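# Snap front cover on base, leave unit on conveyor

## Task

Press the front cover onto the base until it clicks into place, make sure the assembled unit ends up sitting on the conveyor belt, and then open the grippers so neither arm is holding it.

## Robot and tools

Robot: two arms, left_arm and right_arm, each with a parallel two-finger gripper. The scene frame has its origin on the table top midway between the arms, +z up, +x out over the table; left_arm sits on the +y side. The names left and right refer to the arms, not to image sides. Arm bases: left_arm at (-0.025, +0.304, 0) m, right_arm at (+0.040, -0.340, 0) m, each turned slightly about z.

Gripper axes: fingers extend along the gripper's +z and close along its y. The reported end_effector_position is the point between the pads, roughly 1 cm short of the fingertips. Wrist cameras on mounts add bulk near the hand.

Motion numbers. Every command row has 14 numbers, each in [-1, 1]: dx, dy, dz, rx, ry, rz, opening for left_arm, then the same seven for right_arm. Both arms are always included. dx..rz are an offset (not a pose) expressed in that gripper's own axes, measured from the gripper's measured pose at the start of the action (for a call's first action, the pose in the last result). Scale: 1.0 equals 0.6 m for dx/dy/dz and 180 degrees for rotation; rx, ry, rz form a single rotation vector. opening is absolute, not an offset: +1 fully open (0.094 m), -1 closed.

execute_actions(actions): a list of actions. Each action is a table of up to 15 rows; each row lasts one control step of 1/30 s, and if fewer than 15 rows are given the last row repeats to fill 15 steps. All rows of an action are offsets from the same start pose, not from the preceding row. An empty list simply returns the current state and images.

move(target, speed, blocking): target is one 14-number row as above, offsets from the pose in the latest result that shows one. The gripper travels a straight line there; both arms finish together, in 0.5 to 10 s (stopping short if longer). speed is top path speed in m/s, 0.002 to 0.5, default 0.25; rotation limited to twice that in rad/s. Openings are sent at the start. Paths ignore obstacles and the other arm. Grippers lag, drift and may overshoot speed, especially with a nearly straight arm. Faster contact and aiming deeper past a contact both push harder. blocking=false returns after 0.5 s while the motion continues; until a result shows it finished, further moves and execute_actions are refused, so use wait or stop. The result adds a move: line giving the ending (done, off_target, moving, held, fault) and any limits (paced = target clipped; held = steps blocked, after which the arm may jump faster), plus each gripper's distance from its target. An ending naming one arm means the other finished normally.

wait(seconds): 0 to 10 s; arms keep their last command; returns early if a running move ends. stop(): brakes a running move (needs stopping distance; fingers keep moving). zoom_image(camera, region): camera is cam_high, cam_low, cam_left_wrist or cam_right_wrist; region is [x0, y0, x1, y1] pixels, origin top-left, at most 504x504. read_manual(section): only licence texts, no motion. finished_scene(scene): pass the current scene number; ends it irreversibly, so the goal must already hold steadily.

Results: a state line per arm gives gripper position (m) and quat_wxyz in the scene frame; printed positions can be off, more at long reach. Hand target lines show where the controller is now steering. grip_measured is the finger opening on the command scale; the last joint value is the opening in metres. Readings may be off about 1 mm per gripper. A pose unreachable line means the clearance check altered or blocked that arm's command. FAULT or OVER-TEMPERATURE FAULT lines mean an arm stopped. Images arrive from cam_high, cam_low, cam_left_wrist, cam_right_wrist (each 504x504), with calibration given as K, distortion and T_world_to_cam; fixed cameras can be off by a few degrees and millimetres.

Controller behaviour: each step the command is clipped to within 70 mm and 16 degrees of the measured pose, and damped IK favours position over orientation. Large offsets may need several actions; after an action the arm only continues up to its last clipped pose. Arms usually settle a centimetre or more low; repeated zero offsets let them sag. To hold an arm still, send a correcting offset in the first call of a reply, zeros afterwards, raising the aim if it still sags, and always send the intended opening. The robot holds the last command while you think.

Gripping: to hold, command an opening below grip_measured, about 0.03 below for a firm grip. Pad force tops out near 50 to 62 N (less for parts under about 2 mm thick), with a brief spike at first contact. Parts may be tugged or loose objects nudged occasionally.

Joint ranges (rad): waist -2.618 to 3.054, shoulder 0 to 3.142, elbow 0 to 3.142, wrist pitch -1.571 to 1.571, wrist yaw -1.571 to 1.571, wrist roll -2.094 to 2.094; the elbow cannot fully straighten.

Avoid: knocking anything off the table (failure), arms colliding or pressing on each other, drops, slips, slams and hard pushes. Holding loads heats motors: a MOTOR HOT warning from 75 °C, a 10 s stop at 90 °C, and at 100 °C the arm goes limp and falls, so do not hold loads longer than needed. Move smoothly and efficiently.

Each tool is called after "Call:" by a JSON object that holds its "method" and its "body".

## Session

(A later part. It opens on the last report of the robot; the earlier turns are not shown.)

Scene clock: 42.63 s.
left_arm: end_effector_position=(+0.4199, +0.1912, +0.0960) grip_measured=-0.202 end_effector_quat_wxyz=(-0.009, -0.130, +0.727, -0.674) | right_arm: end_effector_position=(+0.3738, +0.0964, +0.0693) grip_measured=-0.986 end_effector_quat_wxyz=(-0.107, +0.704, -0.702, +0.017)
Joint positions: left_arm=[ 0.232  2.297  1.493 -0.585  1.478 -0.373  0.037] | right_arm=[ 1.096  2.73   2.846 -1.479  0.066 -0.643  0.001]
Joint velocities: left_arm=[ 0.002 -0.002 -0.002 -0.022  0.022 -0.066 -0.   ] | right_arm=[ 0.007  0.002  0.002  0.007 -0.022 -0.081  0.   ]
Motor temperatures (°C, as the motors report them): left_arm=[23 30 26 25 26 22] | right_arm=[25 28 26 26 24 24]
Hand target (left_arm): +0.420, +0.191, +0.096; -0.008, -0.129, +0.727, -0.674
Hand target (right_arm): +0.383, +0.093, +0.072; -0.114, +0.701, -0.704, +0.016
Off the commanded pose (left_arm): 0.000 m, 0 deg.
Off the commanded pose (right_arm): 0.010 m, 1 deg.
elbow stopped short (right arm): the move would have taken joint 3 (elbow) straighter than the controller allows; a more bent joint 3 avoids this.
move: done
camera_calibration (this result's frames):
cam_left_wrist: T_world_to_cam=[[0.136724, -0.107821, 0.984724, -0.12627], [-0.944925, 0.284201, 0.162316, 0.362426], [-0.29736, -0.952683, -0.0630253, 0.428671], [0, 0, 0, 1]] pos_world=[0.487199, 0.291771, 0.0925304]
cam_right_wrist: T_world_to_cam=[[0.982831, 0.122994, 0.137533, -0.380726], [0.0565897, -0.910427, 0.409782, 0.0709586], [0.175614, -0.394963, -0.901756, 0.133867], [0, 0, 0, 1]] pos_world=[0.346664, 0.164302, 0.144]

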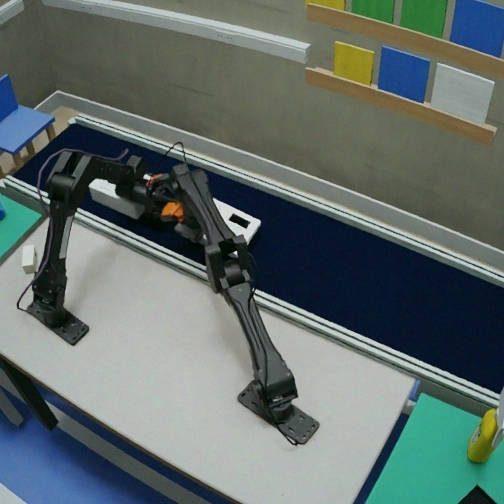

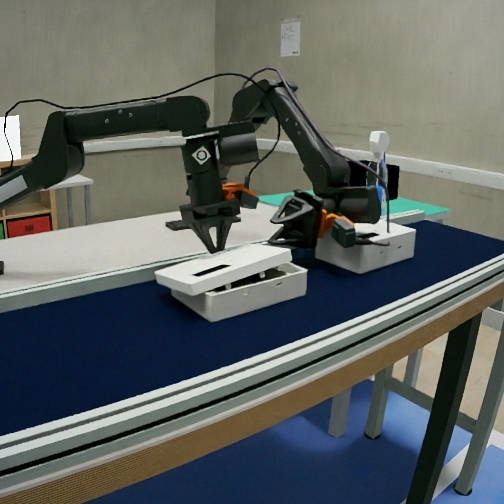

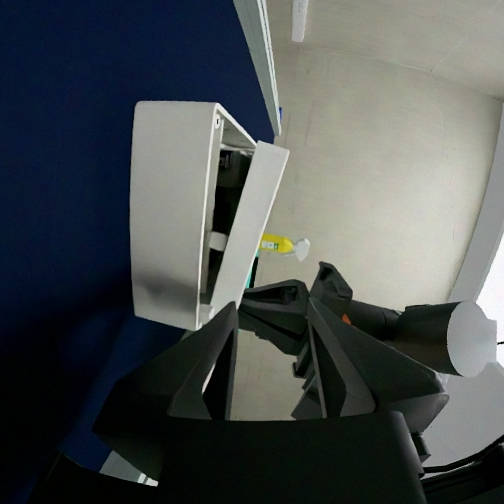

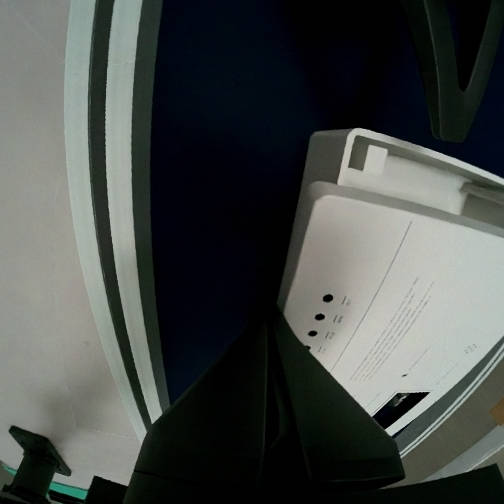

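Call:
{"method": "move", "body": {"target": [0,0,0,0,0,0,-0.2,0,0.01,-0.07,0,0,0,-1], "speed": 0.1}}

Call:
{"method": "move", "body": {"target": [0,0,0,0,0,0,-0.2,0.21,-0.16,0.0,0,0,0,-1], "speed": 0.15}}

Call:
{"method": "move", "body": {"target": [0,0,0,0,0,0,-0.2,0,0,0.07,0,0,0,-1], "speed": 0.08}}

Scene clock: 43.93 s.
left_arm: end_effector_position=(+0.4200, +0.1913, +0.0957) grip_measured=-0.202 end_effector_quat_wxyz=(-0.009, -0.131, +0.728, -0.673) | right_arm: end_effector_position=(+0.3657, +0.0853, +0.0953) grip_measured=-0.986 end_effector_quat_wxyz=(-0.103, +0.704, -0.702, +0.018)
Joint positions: left_arm=[ 0.232  2.297  1.493 -0.585  1.476 -0.375  0.037] | right_arm=[ 1.096  2.674  2.846 -1.543  0.066 -0.642  0.001]
Joint velocities: left_arm=[-0.002 -0.007 -0.007  0.022 -0.037  0.037  0.   ] | right_arm=[-0.007 -0.022 -0.017 -0.022  0.022 -0.022 -0.   ]
Motor temperatures (°C, as the motors report them): left_arm=[23 30 26 25 26 22] | right_arm=[25 28 26 26 24 24]
Hand target (left_arm): +0.420, +0.191, +0.096; -0.009, -0.130, +0.727, -0.674
Hand target (right_arm): +0.361, +0.090, +0.109; -0.117, +0.703, -0.701, +0.015
Off the commanded pose (left_arm): 0.000 m, 0 deg.
Off the commanded pose (right_arm): 0.016 m, 1 deg.
elbow stopped short (right arm): the move would have taken joint 3 (elbow) straighter than the controller allows; a more bent joint 3 avoids this.
move: off_target (right_arm)
camera_calibration (this result's frames):
cam_left_wrist: T_world_to_cam=[[0.138896, -0.10927, 0.98426, -0.126536], [-0.944722, 0.283455, 0.164785, 0.362342], [-0.296999, -0.95274, -0.0638594, 0.428644], [0, 0, 0, 1]] pos_world=[0.487195, 0.291852, 0.0922085]
cam_right_wrist: T_world_to_cam=[[0.983686, 0.122818, 0.131442, -0.374682], [0.0577754, -0.907653, 0.415726, 0.0494269], [0.170362, -0.40135, -0.899942, 0.156729], [0, 0, 0, 1]] pos_world=[0.339013, 0.153783, 0.169748]

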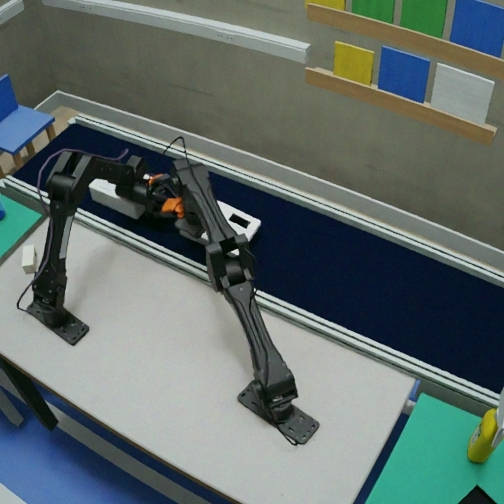

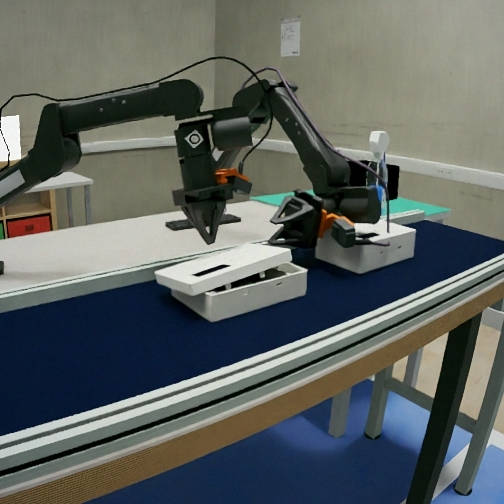

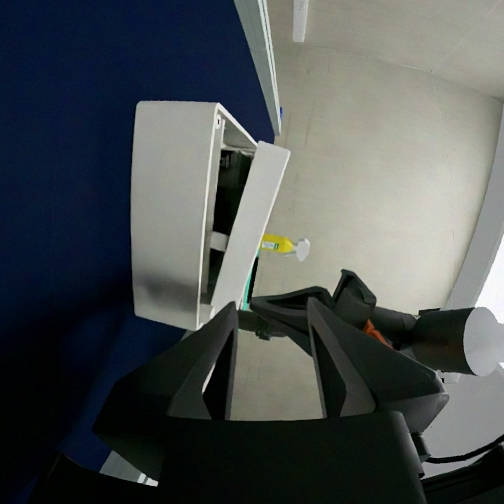

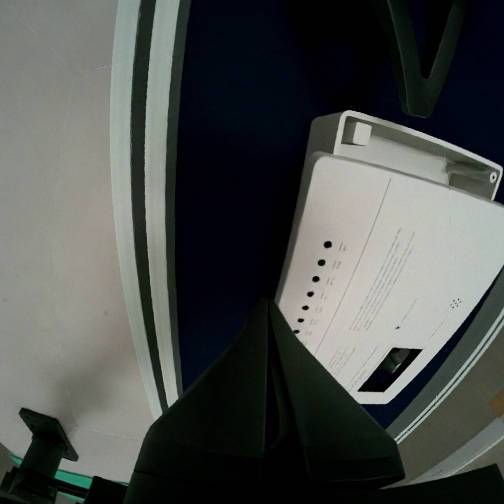

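Scene clock: 45.53 s.
left_arm: end_effector_position=(+0.4200, +0.1913, +0.0954) grip_measured=-0.202 end_effector_quat_wxyz=(-0.010, -0.132, +0.728, -0.673) | right_arm: end_effector_position=(+0.4644, -0.0458, +0.0892) grip_measured=-0.986 end_effector_quat_wxyz=(-0.092, +0.699, -0.708, +0.028)
Joint positions: left_arm=[ 0.232  2.297  1.493 -0.585  1.474 -0.377  0.037] | right_arm=[ 0.772  2.437  2.371 -1.314  0.026 -0.947  0.001]
Joint velocities: left_arm=[ 0.002 -0.002 -0.012 -0.037  0.051  0.037 -0.001] | right_arm=[-0.002 -0.017 -0.017  0.007  0.007  0.007 -0.001]
Motor temperatures (°C, as the motors report them): left_arm=[23 30 26 25 26 22] | right_arm=[25 29 26 26 24 24]
Hand target (left_arm): +0.420, +0.191, +0.096; -0.009, -0.131, +0.728, -0.673
Hand target (right_arm): +0.461, -0.042, +0.095; -0.100, +0.704, -0.702, +0.020
Off the commanded pose (left_arm): 0.000 m, 0 deg.
Off the commanded pose (right_arm): 0.009 m, 2 deg.
move: done
camera_calibration (this result's frames):
cam_left_wrist: T_world_to_cam=[[0.140633, -0.110428, 0.983884, -0.126748], [-0.944556, 0.282853, 0.166758, 0.362276], [-0.296709, -0.952785, -0.064527, 0.428622], [0, 0, 0, 1]] pos_world=[0.487191, 0.291918, 0.0919511]
cam_right_wrist: T_world_to_cam=[[0.985932, 0.109462, 0.126319, -0.456057], [0.0427267, -0.895671, 0.44266, -0.067568], [0.161595, -0.431036, -0.887747, 0.083464], [0, 0, 0, 1]] pos_world=[0.439041, 0.0253782, 0.161613]

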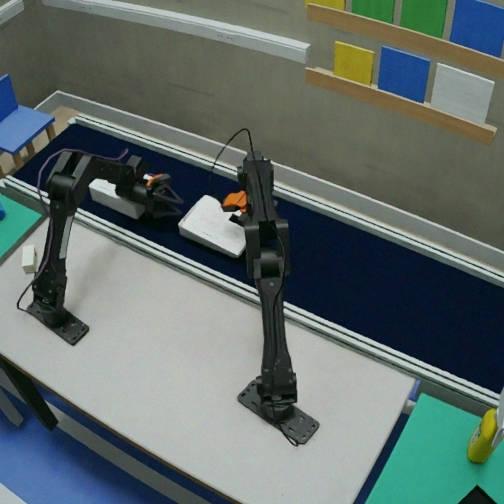

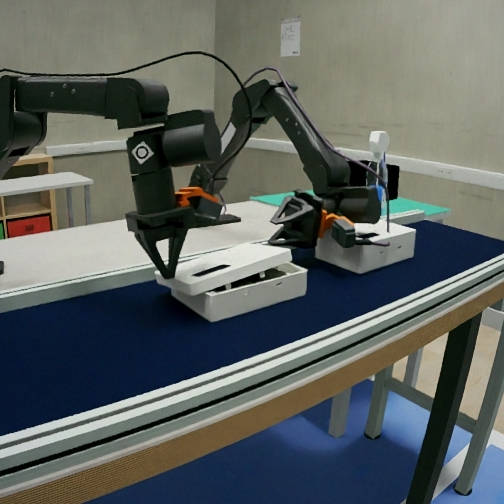

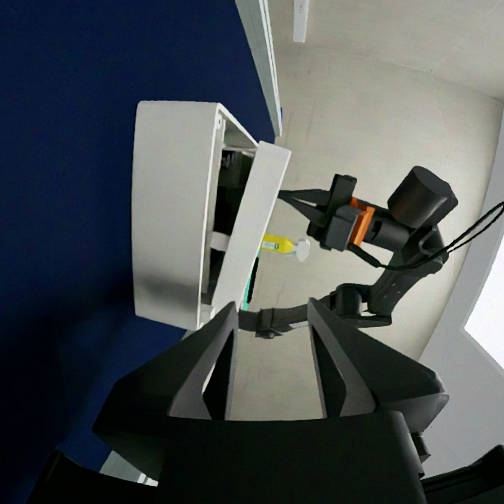

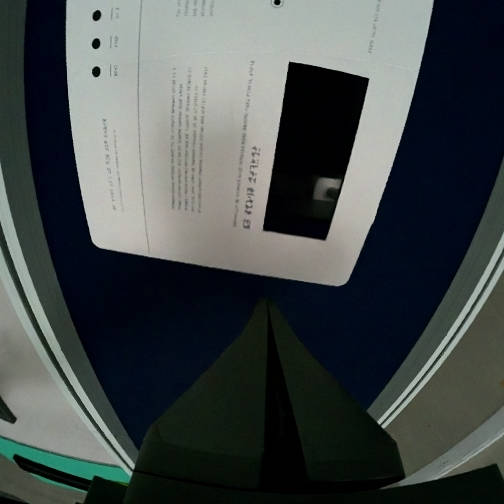

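Scene clock: 46.53 s.
left_arm: end_effector_position=(+0.4200, +0.1913, +0.0951) grip_measured=-0.202 end_effector_quat_wxyz=(-0.010, -0.132, +0.728, -0.672) | right_arm: end_effector_position=(+0.4714, -0.0412, +0.0556) grip_measured=-0.986 end_effector_quat_wxyz=(-0.095, +0.699, -0.708, +0.030)
Joint positions: left_arm=[ 0.232  2.297  1.493 -0.585  1.473 -0.378  0.037] | right_arm=[ 0.772  2.456  2.27  -1.187  0.027 -0.947  0.001]
Joint velocities: left_arm=[-0.007 -0.002 -0.007 -0.022 -0.051 -0.022 -0.001] | right_arm=[-0.037  0.002 -0.002 -0.022  0.037 -0.037 -0.001]
Motor temperatures (°C, as the motors report them): left_arm=[23 30 26 25 26 22] | right_arm=[25 29 26 26 24 24]
Hand target (left_arm): +0.420, +0.191, +0.095; -0.010, -0.132, +0.728, -0.673
Hand target (right_arm): +0.471, -0.042, +0.048; -0.092, +0.699, -0.708, +0.029
Off the commanded pose (left_arm): 0.000 m, 0 deg.
Off the commanded pose (right_arm): 0.008 m, 0 deg.
move: done
camera_calibration (this result's frames):
cam_left_wrist: T_world_to_cam=[[0.14237, -0.111584, 0.983504, -0.126961], [-0.944387, 0.282246, 0.168729, 0.362211], [-0.296418, -0.952831, -0.0651949, 0.4286], [0, 0, 0, 1]] pos_world=[0.487188, 0.291984, 0.0916939]
cam_right_wrist: T_world_to_cam=[[0.985124, 0.108818, 0.133, -0.459198], [0.0396031, -0.896888, 0.440482, -0.0473395], [0.167218, -0.428662, -0.887855, 0.0519072], [0, 0, 0, 1]] pos_world=[0.445562, 0.0297615, 0.128011]

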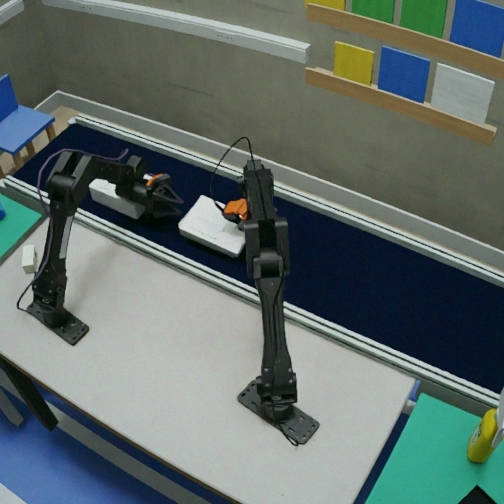

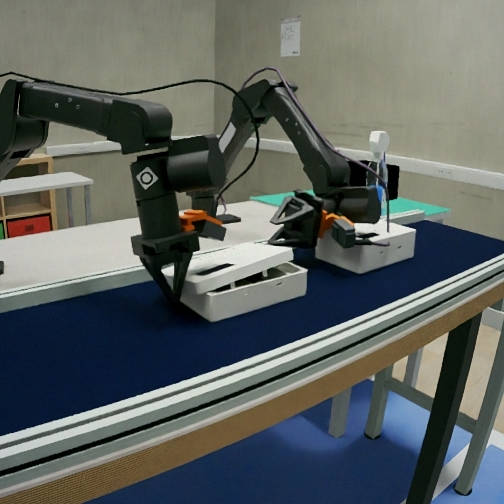

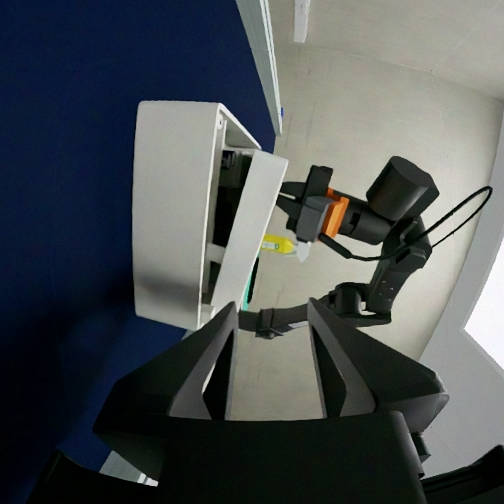

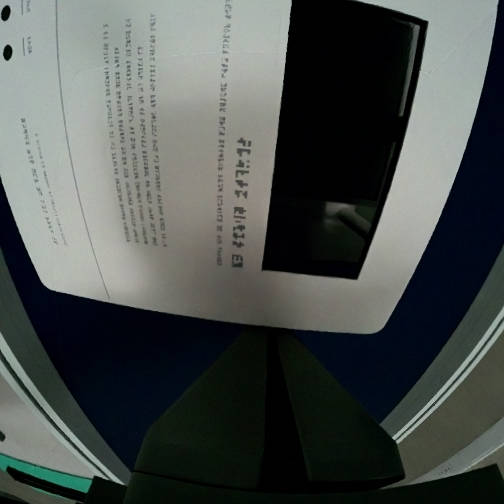

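Too low perhaps; raise slightly to cover height and push +y.

Call:
{"method": "move", "body": {"target": [0,0,0,0,0,0,-0.2,-0.05,0,-0.02,0,0,0,-1], "speed": 0.04}}

Call:
{"method": "zoom_image", "body": {"camera": "cam_low", "region": [120, 180, 420, 340]}}

Scene clock: 47.83 s.
left_arm: end_effector_position=(+0.4201, +0.1914, +0.0948) grip_measured=-0.202 end_effector_quat_wxyz=(-0.011, -0.133, +0.729, -0.671) | right_arm: end_effector_position=(+0.4749, -0.0213, +0.0688) grip_measured=-0.986 end_effector_quat_wxyz=(-0.096, +0.697, -0.709, +0.036)
Joint positions: left_arm=[ 0.232  2.297  1.493 -0.585  1.471 -0.38   0.037] | right_arm=[ 0.805  2.58   2.55  -1.342  0.045 -0.913  0.001]
Joint velocities: left_arm=[ 0.002  0.012 -0.007 -0.022  0.007 -0.022 -0.   ] | right_arm=[-0.012  0.012  0.051 -0.081 -0.007 -0.037 -0.   ]
Motor temperatures (°C, as the motors report them): left_arm=[23 30 26 25 26 22] | right_arm=[25 29 26 26 24 24]
Hand target (left_arm): +0.420, +0.191, +0.095; -0.010, -0.132, +0.729, -0.672
Hand target (right_arm): +0.469, -0.013, +0.070; -0.096, +0.699, -0.708, +0.030
Off the commanded pose (left_arm): 0.000 m, 0 deg.
Off the commanded pose (right_arm): 0.010 m, 1 deg.
move: done
camera_calibration (this result's frames):
cam_left_wrist: T_world_to_cam=[[0.144168, -0.113092, 0.98307, -0.127063], [-0.944226, 0.281507, 0.170856, 0.36218], [-0.296063, -0.952872, -0.0662005, 0.428589], [0, 0, 0, 1]] pos_world=[0.487188, 0.292065, 0.0914039]
cam_right_wrist: T_world_to_cam=[[0.984324, 0.105023, 0.141692, -0.466856], [0.0311246, -0.894207, 0.44657, -0.0317555], [0.173602, -0.435159, -0.883459, 0.068123], [0, 0, 0, 1]] pos_world=[0.4487, 0.0502789, 0.140515]

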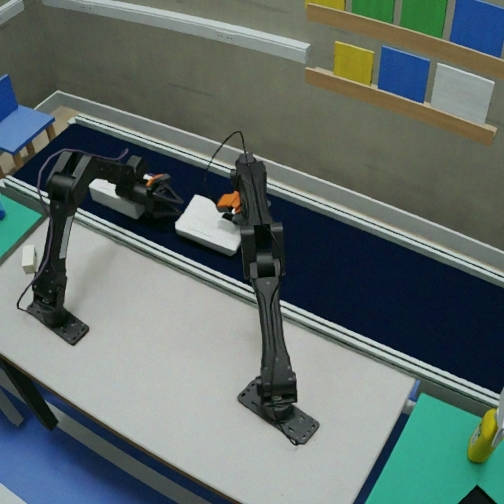

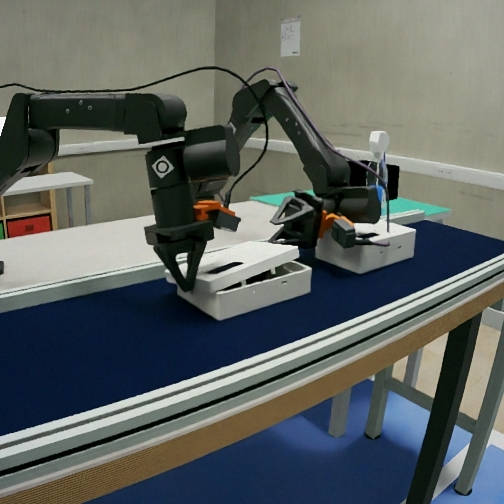

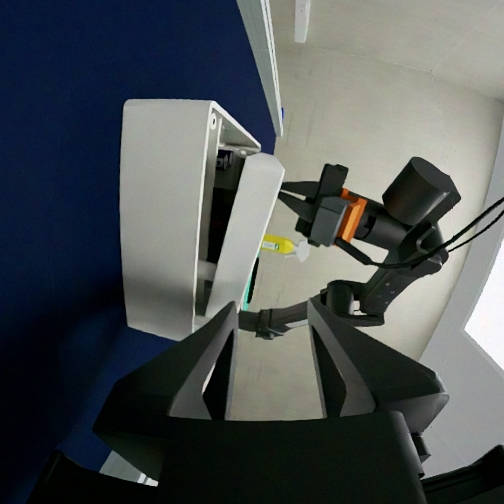

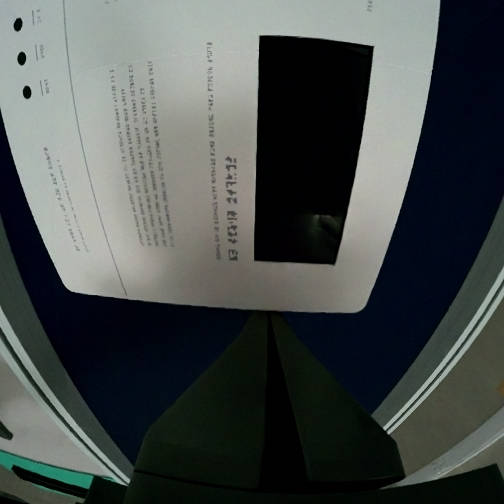

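Region (120, 180, 420, 340) of cam_low's 504x504 image, scaled by 1.680, with more detail than that image has; it fills the top 269 rows of this view, and the rest is white.

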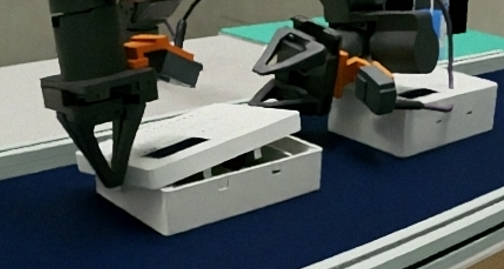

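Call:
{"method": "move", "body": {"target": [-0.05,0.08,-0.06,0,0,0,-1,0,0,0,0,0,0,-1], "speed": 0.08}}

Scene clock: 49.73 s.
left_arm: end_effector_position=(+0.4455, +0.2287, +0.0844) grip_measured=-0.997 end_effector_quat_wxyz=(+0.060, -0.094, +0.738, -0.666) | right_arm: end_effector_position=(+0.4736, -0.0217, +0.0682) grip_measured=-0.986 end_effector_quat_wxyz=(-0.093, +0.698, -0.710, +0.035)
Joint positions: left_arm=[ 0.305  2.442  1.727 -0.89   1.465 -0.002  0.   ] | right_arm=[ 0.805  2.581  2.553 -1.348  0.045 -0.912  0.001]
Joint velocities: left_arm=[ 0.012  0.002  0.071 -0.154 -0.037  0.183 -0.   ] | right_arm=[-0.007 -0.012 -0.012 -0.037 -0.007 -0.066 -0.   ]
Motor temperatures (°C, as the motors report them): left_arm=[23 29 26 25 26 22] | right_arm=[25 29 26 27 24 24]
Hand target (left_arm): +0.433, +0.235, +0.048; +0.009, -0.151, +0.727, -0.670
Hand target (right_arm): +0.475, -0.021, +0.069; -0.096, +0.697, -0.709, +0.036
Off the commanded pose (left_arm): 0.041 m, 9 deg.
Off the commanded pose (right_arm): 0.001 m, 0 deg.
move: off_target (left_arm)
camera_calibration (this result's frames):
cam_left_wrist: T_world_to_cam=[[-0.00484153, -0.148066, 0.988966, -0.0424296], [-0.969302, 0.243813, 0.0317579, 0.408958], [-0.245825, -0.958453, -0.144701, 0.456482], [0, 0, 0, 1]] pos_world=[0.508413, 0.331525, 0.0950273]
cam_right_wrist: T_world_to_cam=[[0.985052, 0.105152, 0.136438, -0.465494], [0.0330298, -0.892666, 0.449506, -0.032877], [0.16906, -0.438281, -0.882796, 0.0696402], [0, 0, 0, 1]] pos_world=[0.447849, 0.0501214, 0.139768]

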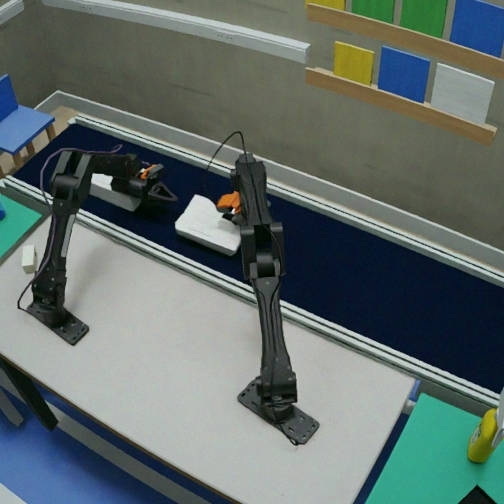

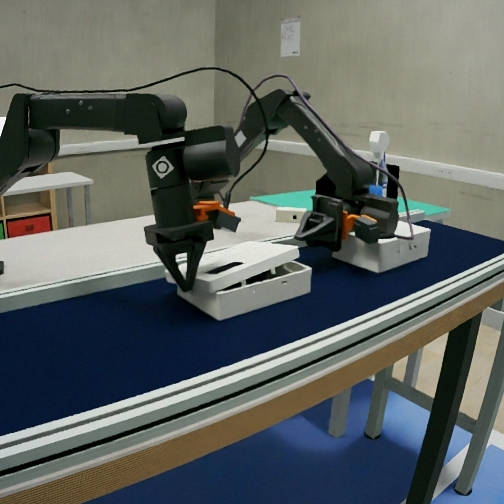

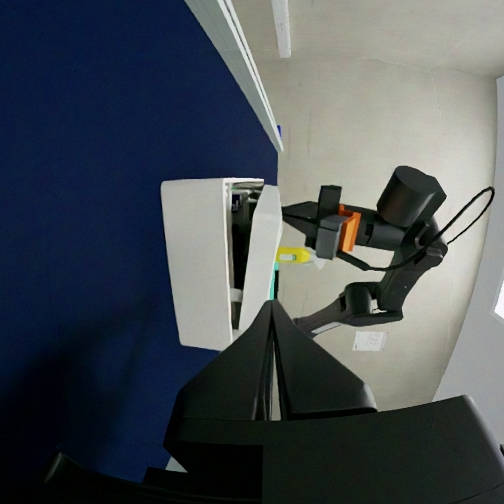

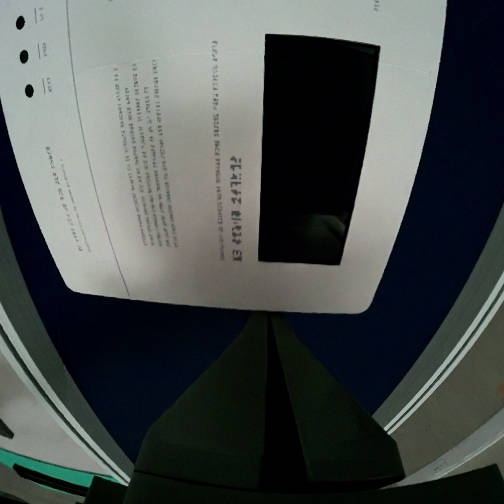

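Call:
{"method": "move", "body": {"target": [0,-0.12,0,-0.5,0,0,-1,0,0,0,0,0,0,-1], "speed": 0.15}}

Scene clock: 55.77 s.
left_arm: end_effector_position=(+0.4510, +0.2177, +0.1377) grip_measured=-0.997 end_effector_quat_wxyz=(+0.073, -0.104, +0.992, +0.010) | right_arm: end_effector_position=(+0.4736, -0.0217, +0.0682) grip_measured=-0.986 end_effector_quat_wxyz=(-0.093, +0.698, -0.710, +0.035)
Joint positions: left_arm=[-0.119  2.395  2.501 -1.543 -0.064 -0.41   0.   ] | right_arm=[ 0.805  2.581  2.553 -1.348  0.045 -0.912  0.001]
Joint velocities: left_arm=[-0.007  0.002 -0.002  0.007  0.007  0.007 -0.001] | right_arm=[-0.012  0.002  0.007  0.007  0.007 -0.007  0.   ]
Motor temperatures (°C, as the motors report them): left_arm=[23 30 27 25 26 22] | right_arm=[25 30 26 27 24 24]
Hand target (left_arm): +0.451, +0.217, +0.153; +0.091, -0.105, +0.990, +0.015
Hand target (right_arm): +0.474, -0.022, +0.068; -0.093, +0.698, -0.710, +0.035
Off the commanded pose (left_arm): 0.019 m, 12 deg.
Off the commanded pose (right_arm): 0.000 m, 0 deg.
joint sent to its limit (left arm) — the command would take joint 4 (wrist pitch) past its lower limit, so that joint was sent only as far as its limit.
move: off_target (left_arm)
camera_calibration (this result's frames):
cam_left_wrist: T_world_to_cam=[[0.143572, -0.988194, -0.0534793, 0.162797], [-0.93804, -0.153109, 0.310868, 0.449135], [-0.315386, 0.00553369, -0.948947, 0.387277], [0, 0, 0, 1]] pos_world=[0.520075, 0.227499, 0.236591]
cam_right_wrist: T_world_to_cam=[[0.985052, 0.105152, 0.136438, -0.465494], [0.0330298, -0.892666, 0.449506, -0.032877], [0.16906, -0.438281, -0.882796, 0.0696402], [0, 0, 0, 1]] pos_world=[0.447849, 0.0501214, 0.139768]

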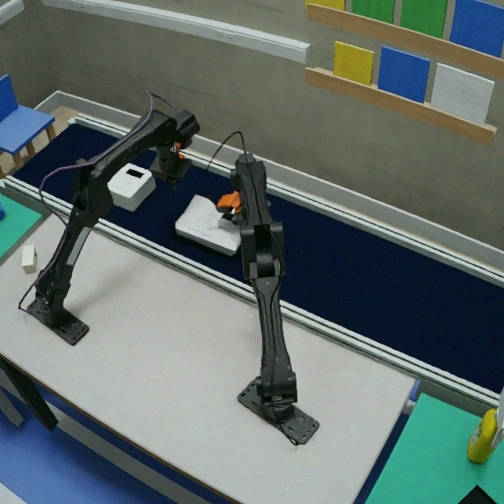

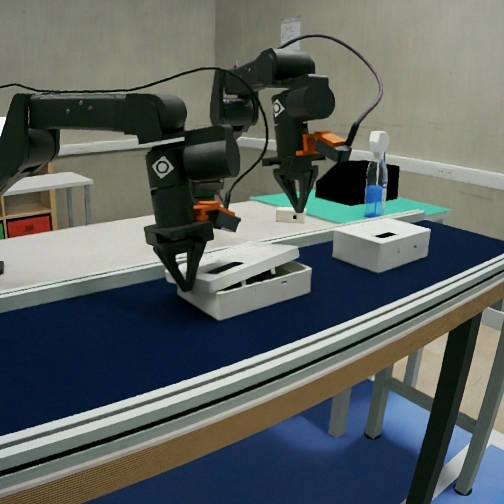

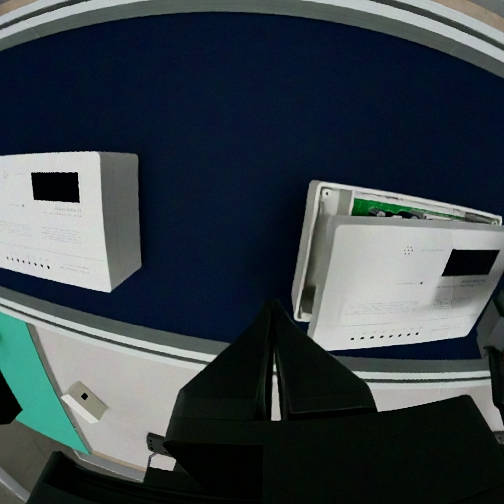

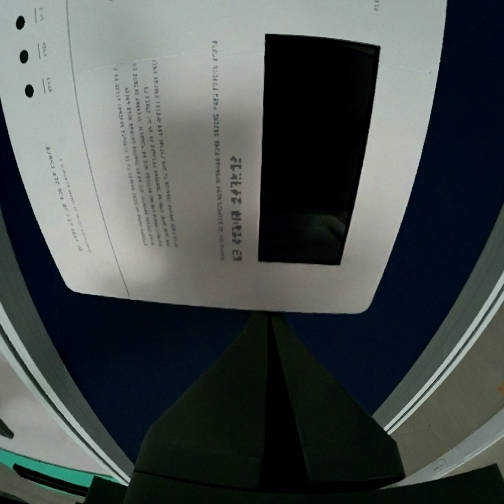

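Call:
{"method": "move", "body": {"target": [0,0,0.155,0,0,0,-1,0,0,0,0,0,0,-1], "speed": 0.1}}

Call:
{"method": "move", "body": {"target": [0,0,0,0,0,0,-1,-0.06,0,-0.01,0,0,0,-1], "speed": 0.04}}

Scene clock: 57.47 s.
left_arm: end_effector_position=(+0.4608, +0.2189, +0.0436) grip_measured=-0.997 end_effector_quat_wxyz=(+0.066, -0.103, +0.992, +0.014) | right_arm: end_effector_position=(+0.4736, -0.0217, +0.0682) grip_measured=-0.986 end_effector_quat_wxyz=(-0.093, +0.698, -0.710, +0.035)
Joint positions: left_arm=[-0.114  2.386  2.108 -1.174 -0.066 -0.403  0.   ] | right_arm=[ 0.805  2.581  2.553 -1.348  0.045 -0.912  0.001]
Joint velocities: left_arm=[-0.007 -0.002  0.017  0.022 -0.022 -0.022 -0.   ] | right_arm=[ 0.007 -0.007 -0.002  0.051 -0.037 -0.081 -0.   ]
Motor temperatures (°C, as the motors report them): left_arm=[23 30 27 25 26 22] | right_arm=[25 30 26 27 24 24]
Hand target (left_arm): +0.464, +0.223, +0.046; +0.074, -0.104, +0.992, +0.010
Hand target (right_arm): +0.474, -0.022, +0.068; -0.093, +0.698, -0.710, +0.035
Off the commanded pose (left_arm): 0.005 m, 1 deg.
Off the commanded pose (right_arm): 0.000 m, 0 deg.
move: done
camera_calibration (this result's frames):
cam_left_wrist: T_world_to_cam=[[0.141146, -0.988078, -0.061474, 0.15897], [-0.933565, -0.153509, 0.323869, 0.485255], [-0.329445, 0.0116772, -0.944103, 0.305994], [0, 0, 0, 1]] pos_world=[0.531387, 0.227992, 0.141503]
cam_right_wrist: T_world_to_cam=[[0.985052, 0.105152, 0.136438, -0.465494], [0.0330298, -0.892666, 0.449506, -0.032877], [0.16906, -0.438281, -0.882796, 0.0696402], [0, 0, 0, 1]] pos_world=[0.447849, 0.0501214, 0.139768]

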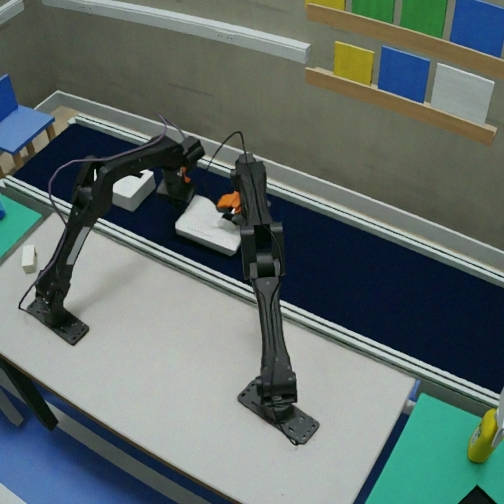

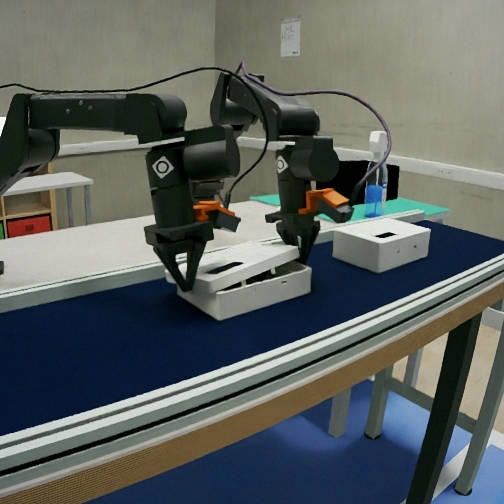

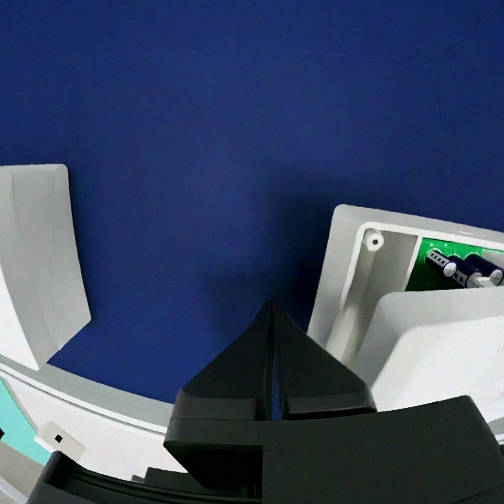

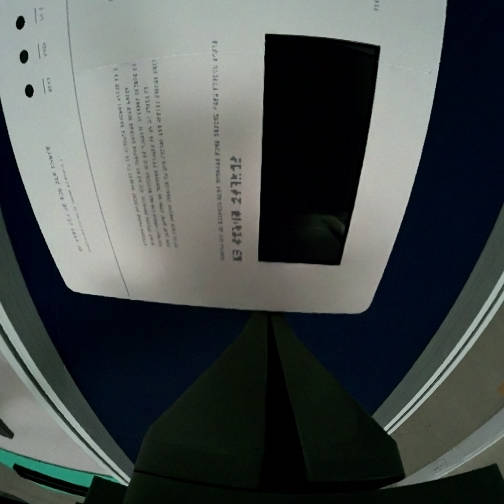

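Scene clock: 58.60 s.
left_arm: end_effector_position=(+0.4608, +0.2190, +0.0436) grip_measured=-0.997 end_effector_quat_wxyz=(+0.066, -0.103, +0.992, +0.014) | right_arm: end_effector_position=(+0.4771, -0.0008, +0.0742) grip_measured=-0.986 end_effector_quat_wxyz=(-0.111, +0.694, -0.710, +0.047)
Joint positions: left_arm=[-0.114  2.386  2.108 -1.174 -0.067 -0.403  0.   ] | right_arm=[ 0.84   2.723  2.847 -1.465  0.072 -0.876  0.001]
Joint velocities: left_arm=[ 0.002 -0.012 -0.022 -0.022  0.007 -0.022  0.   ] | right_arm=[-0.007 -0.002 -0.017  0.037  0.037  0.022 -0.001]
Motor temperatures (°C, as the motors report them): left_arm=[23 30 27 25 26 22] | right_arm=[25 30 26 27 24 24]
Hand target (left_arm): +0.461, +0.219, +0.044; +0.066, -0.103, +0.992, +0.014
Hand target (right_arm): +0.472, +0.013, +0.077; -0.123, +0.696, -0.706, +0.038
Off the commanded pose (left_arm): 0.000 m, 0 deg.
Off the commanded pose (right_arm): 0.015 m, 2 deg.
elbow stopped short (right arm): the move would have taken joint 3 (elbow) straighter than the controller allows; a more bent joint 3 avoids this.
move: off_target (right_arm)
camera_calibration (this result's frames):
cam_left_wrist: T_world_to_cam=[[0.141244, -0.98802, -0.0621867, 0.159071], [-0.9336, -0.153833, 0.323615, 0.485395], [-0.329305, 0.0123487, -0.944143, 0.305799], [0, 0, 0, 1]] pos_world=[0.531398, 0.228059, 0.141529]
cam_right_wrist: T_world_to_cam=[[0.979187, 0.0980068, 0.177729, -0.472243], [0.00948614, -0.896826, 0.442283, -0.00533825], [0.202738, -0.431391, -0.87909, 0.0671915], [0, 0, 0, 1]] pos_world=[0.448843, 0.0704814, 0.145359]

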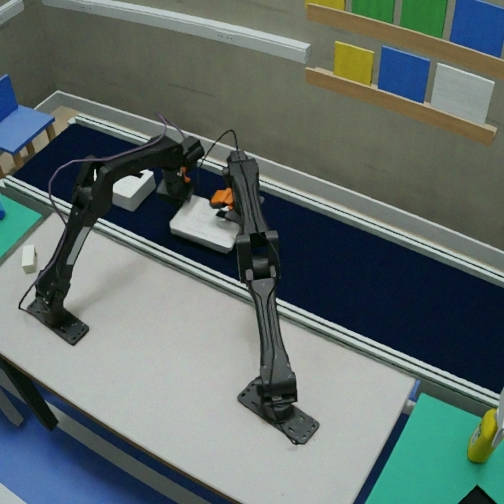

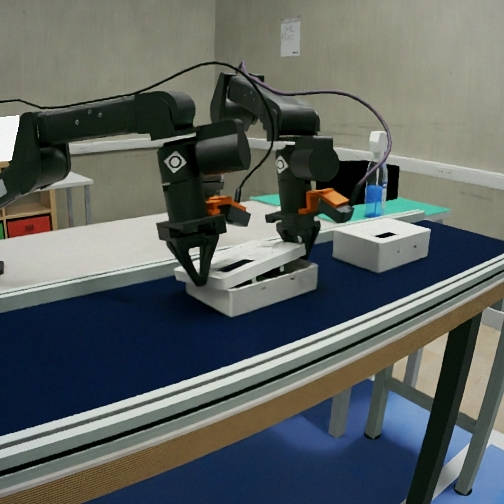

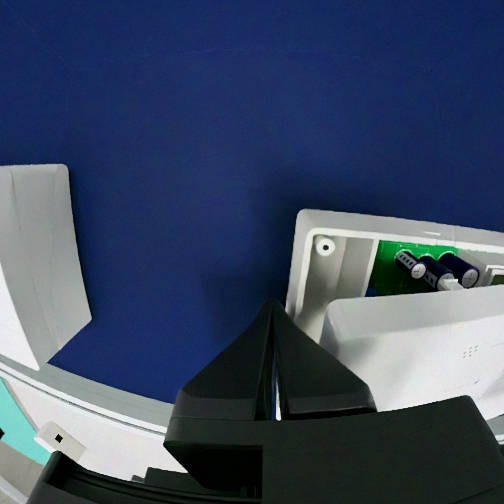

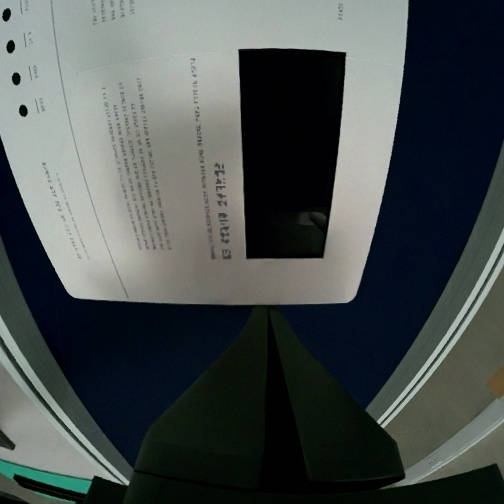

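Call:
{"method": "move", "body": {"target": [0,-0.03,0,0,0,0,-1,0,0,0,0,0,0,-1], "speed": 0.04}}

Scene clock: 59.47 s.
left_arm: end_effector_position=(+0.4621, +0.2175, +0.0436) grip_measured=-0.997 end_effector_quat_wxyz=(+0.065, -0.109, +0.992, +0.026) | right_arm: end_effector_position=(+0.4779, -0.0024, +0.0743) grip_measured=-0.986 end_effector_quat_wxyz=(-0.109, +0.693, -0.710, +0.051)
Joint positions: left_arm=[-0.125  2.409  2.149 -1.203 -0.091 -0.423  0.   ] | right_arm=[ 0.84   2.723  2.847 -1.466  0.081 -0.875  0.001]
Joint velocities: left_arm=[-0.007  0.002 -0.017 -0.007 -0.066 -0.081 -0.   ] | right_arm=[ 0.012 -0.007  0.002 -0.051  0.022  0.007  0.001]
Motor temperatures (°C, as the motors report them): left_arm=[23 30 27 25 26 22] | right_arm=[25 30 26 27 24 24]
Hand target (left_arm): +0.464, +0.201, +0.043; +0.066, -0.103, +0.992, +0.014
Hand target (right_arm): +0.477, -0.001, +0.074; -0.111, +0.694, -0.710, +0.046
Off the commanded pose (left_arm): 0.016 m, 2 deg.
Off the commanded pose (right_arm): 0.002 m, 1 deg.
move: off_target (left_arm)
camera_calibration (this result's frames):
cam_left_wrist: T_world_to_cam=[[0.152694, -0.984577, -0.0853972, 0.152316], [-0.929918, -0.172394, 0.324859, 0.488654], [-0.334571, 0.0298082, -0.941899, 0.304801], [0, 0, 0, 1]] pos_world=[0.533128, 0.225122, 0.141355]
cam_right_wrist: T_world_to_cam=[[0.978685, 0.0962208, 0.181432, -0.472878], [0.00451596, -0.893318, 0.449403, -0.0049144], [0.205318, -0.439004, -0.874711, 0.0648209], [0, 0, 0, 1]] pos_world=[0.449512, 0.0695673, 0.144703]

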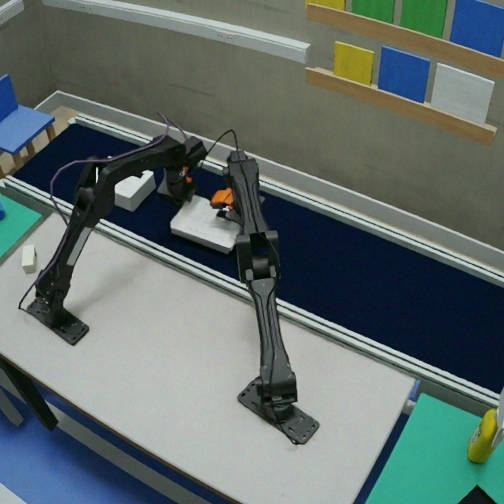

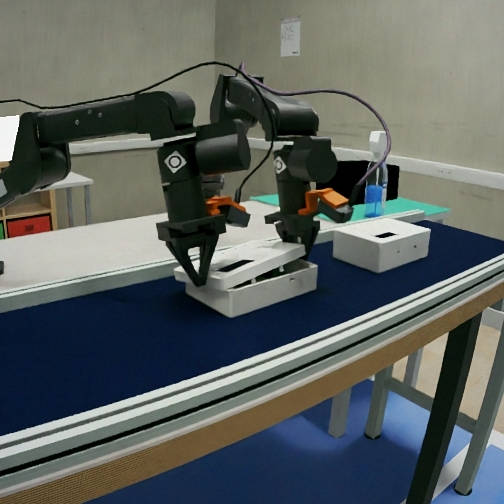

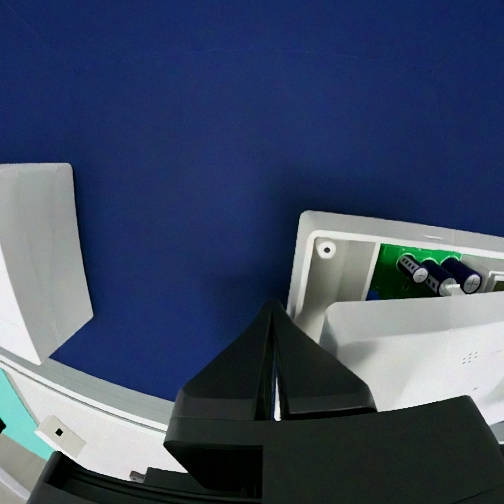

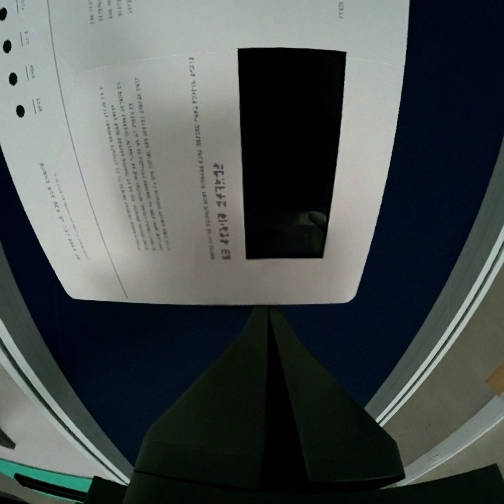

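Call:
{"method": "move", "body": {"target": [0,0.02,0,0,0,0,-1,0.097,0.013,0.01,0.385,-0.385,-0.385,-0.1], "speed": 0.12}}

Scene clock: 68.93 s.
left_arm: end_effector_position=(+0.4584, +0.2231, +0.0386) grip_measured=-0.997 end_effector_quat_wxyz=(+0.057, -0.105, +0.992, +0.031) | right_arm: end_effector_position=(+0.4711, -0.0511, +0.0824) grip_measured=-0.102 end_effector_quat_wxyz=(+0.729, -0.670, -0.078, -0.116)
Joint positions: left_arm=[-0.116  2.408  2.128 -1.2   -0.093 -0.407  0.   ] | right_arm=[ 0.414  2.566  1.293  1.571 -1.26  -1.561  0.042]
Joint velocities: left_arm=[ 0.002 -0.017  0.002  0.037 -0.022  0.007 -0.001] | right_arm=[ 0.017 -0.007  0.017  0.022 -0.095  0.022 -0.   ]
Motor temperatures (°C, as the motors report them): left_arm=[23 31 26 25 25 22] | right_arm=[25 30 25 28 24 24]
Hand target (left_arm): +0.460, +0.229, +0.044; +0.065, -0.109, +0.992, +0.027
Hand target (right_arm): +0.472, -0.058, +0.061; +0.726, -0.678, -0.065, -0.099
Off the commanded pose (left_arm): 0.008 m, 1 deg.
Off the commanded pose (right_arm): 0.022 m, 3 deg.
joint sent to its limit (right arm) — the command would take joint 4 (wrist pitch) past its upper limit, so that joint was sent only as far as its limit.
move: off_target (right_arm)
camera_calibration (this result's frames):
cam_left_wrist: T_world_to_cam=[[0.144758, -0.984823, -0.0957552, 0.162133], [-0.925254, -0.169023, 0.339613, 0.48435], [-0.350643, 0.0394362, -0.935679, 0.303584], [0, 0, 0, 1]] pos_world=[0.531126, 0.229567, 0.13509]
cam_right_wrist: T_world_to_cam=[[-0.389789, -0.0131641, 0.92081, 0.115171], [0.760053, -0.569186, 0.313601, -0.380175], [0.519984, 0.822103, 0.231868, -0.123031], [0, 0, 0, 1]] pos_world=[0.39782, -0.11373, 0.041699]

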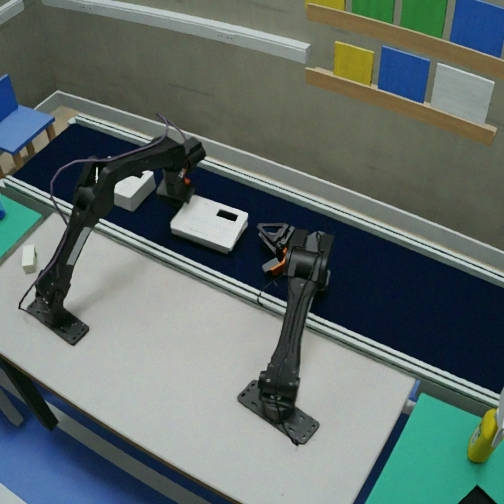

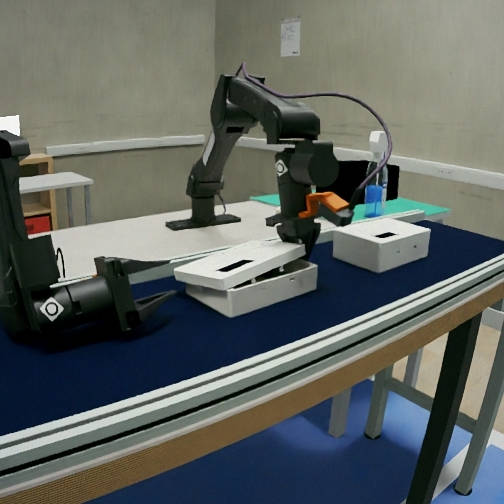

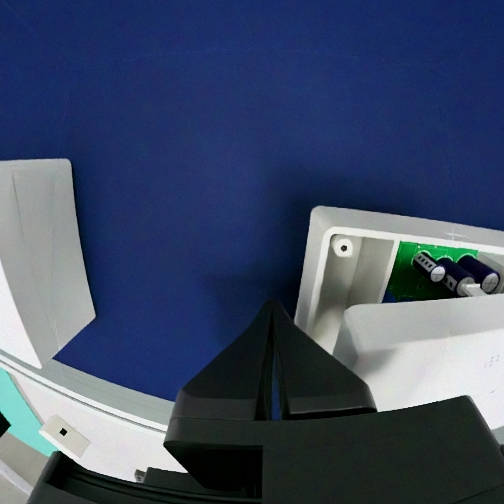

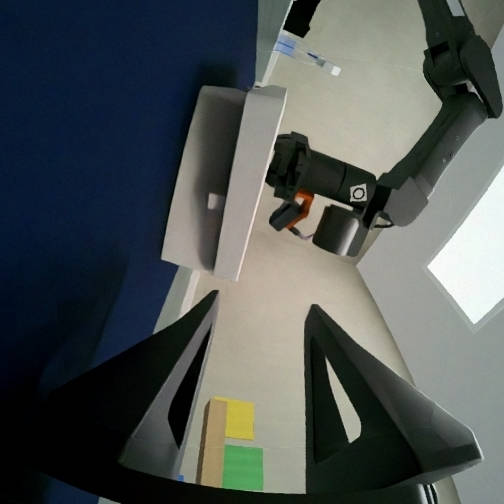

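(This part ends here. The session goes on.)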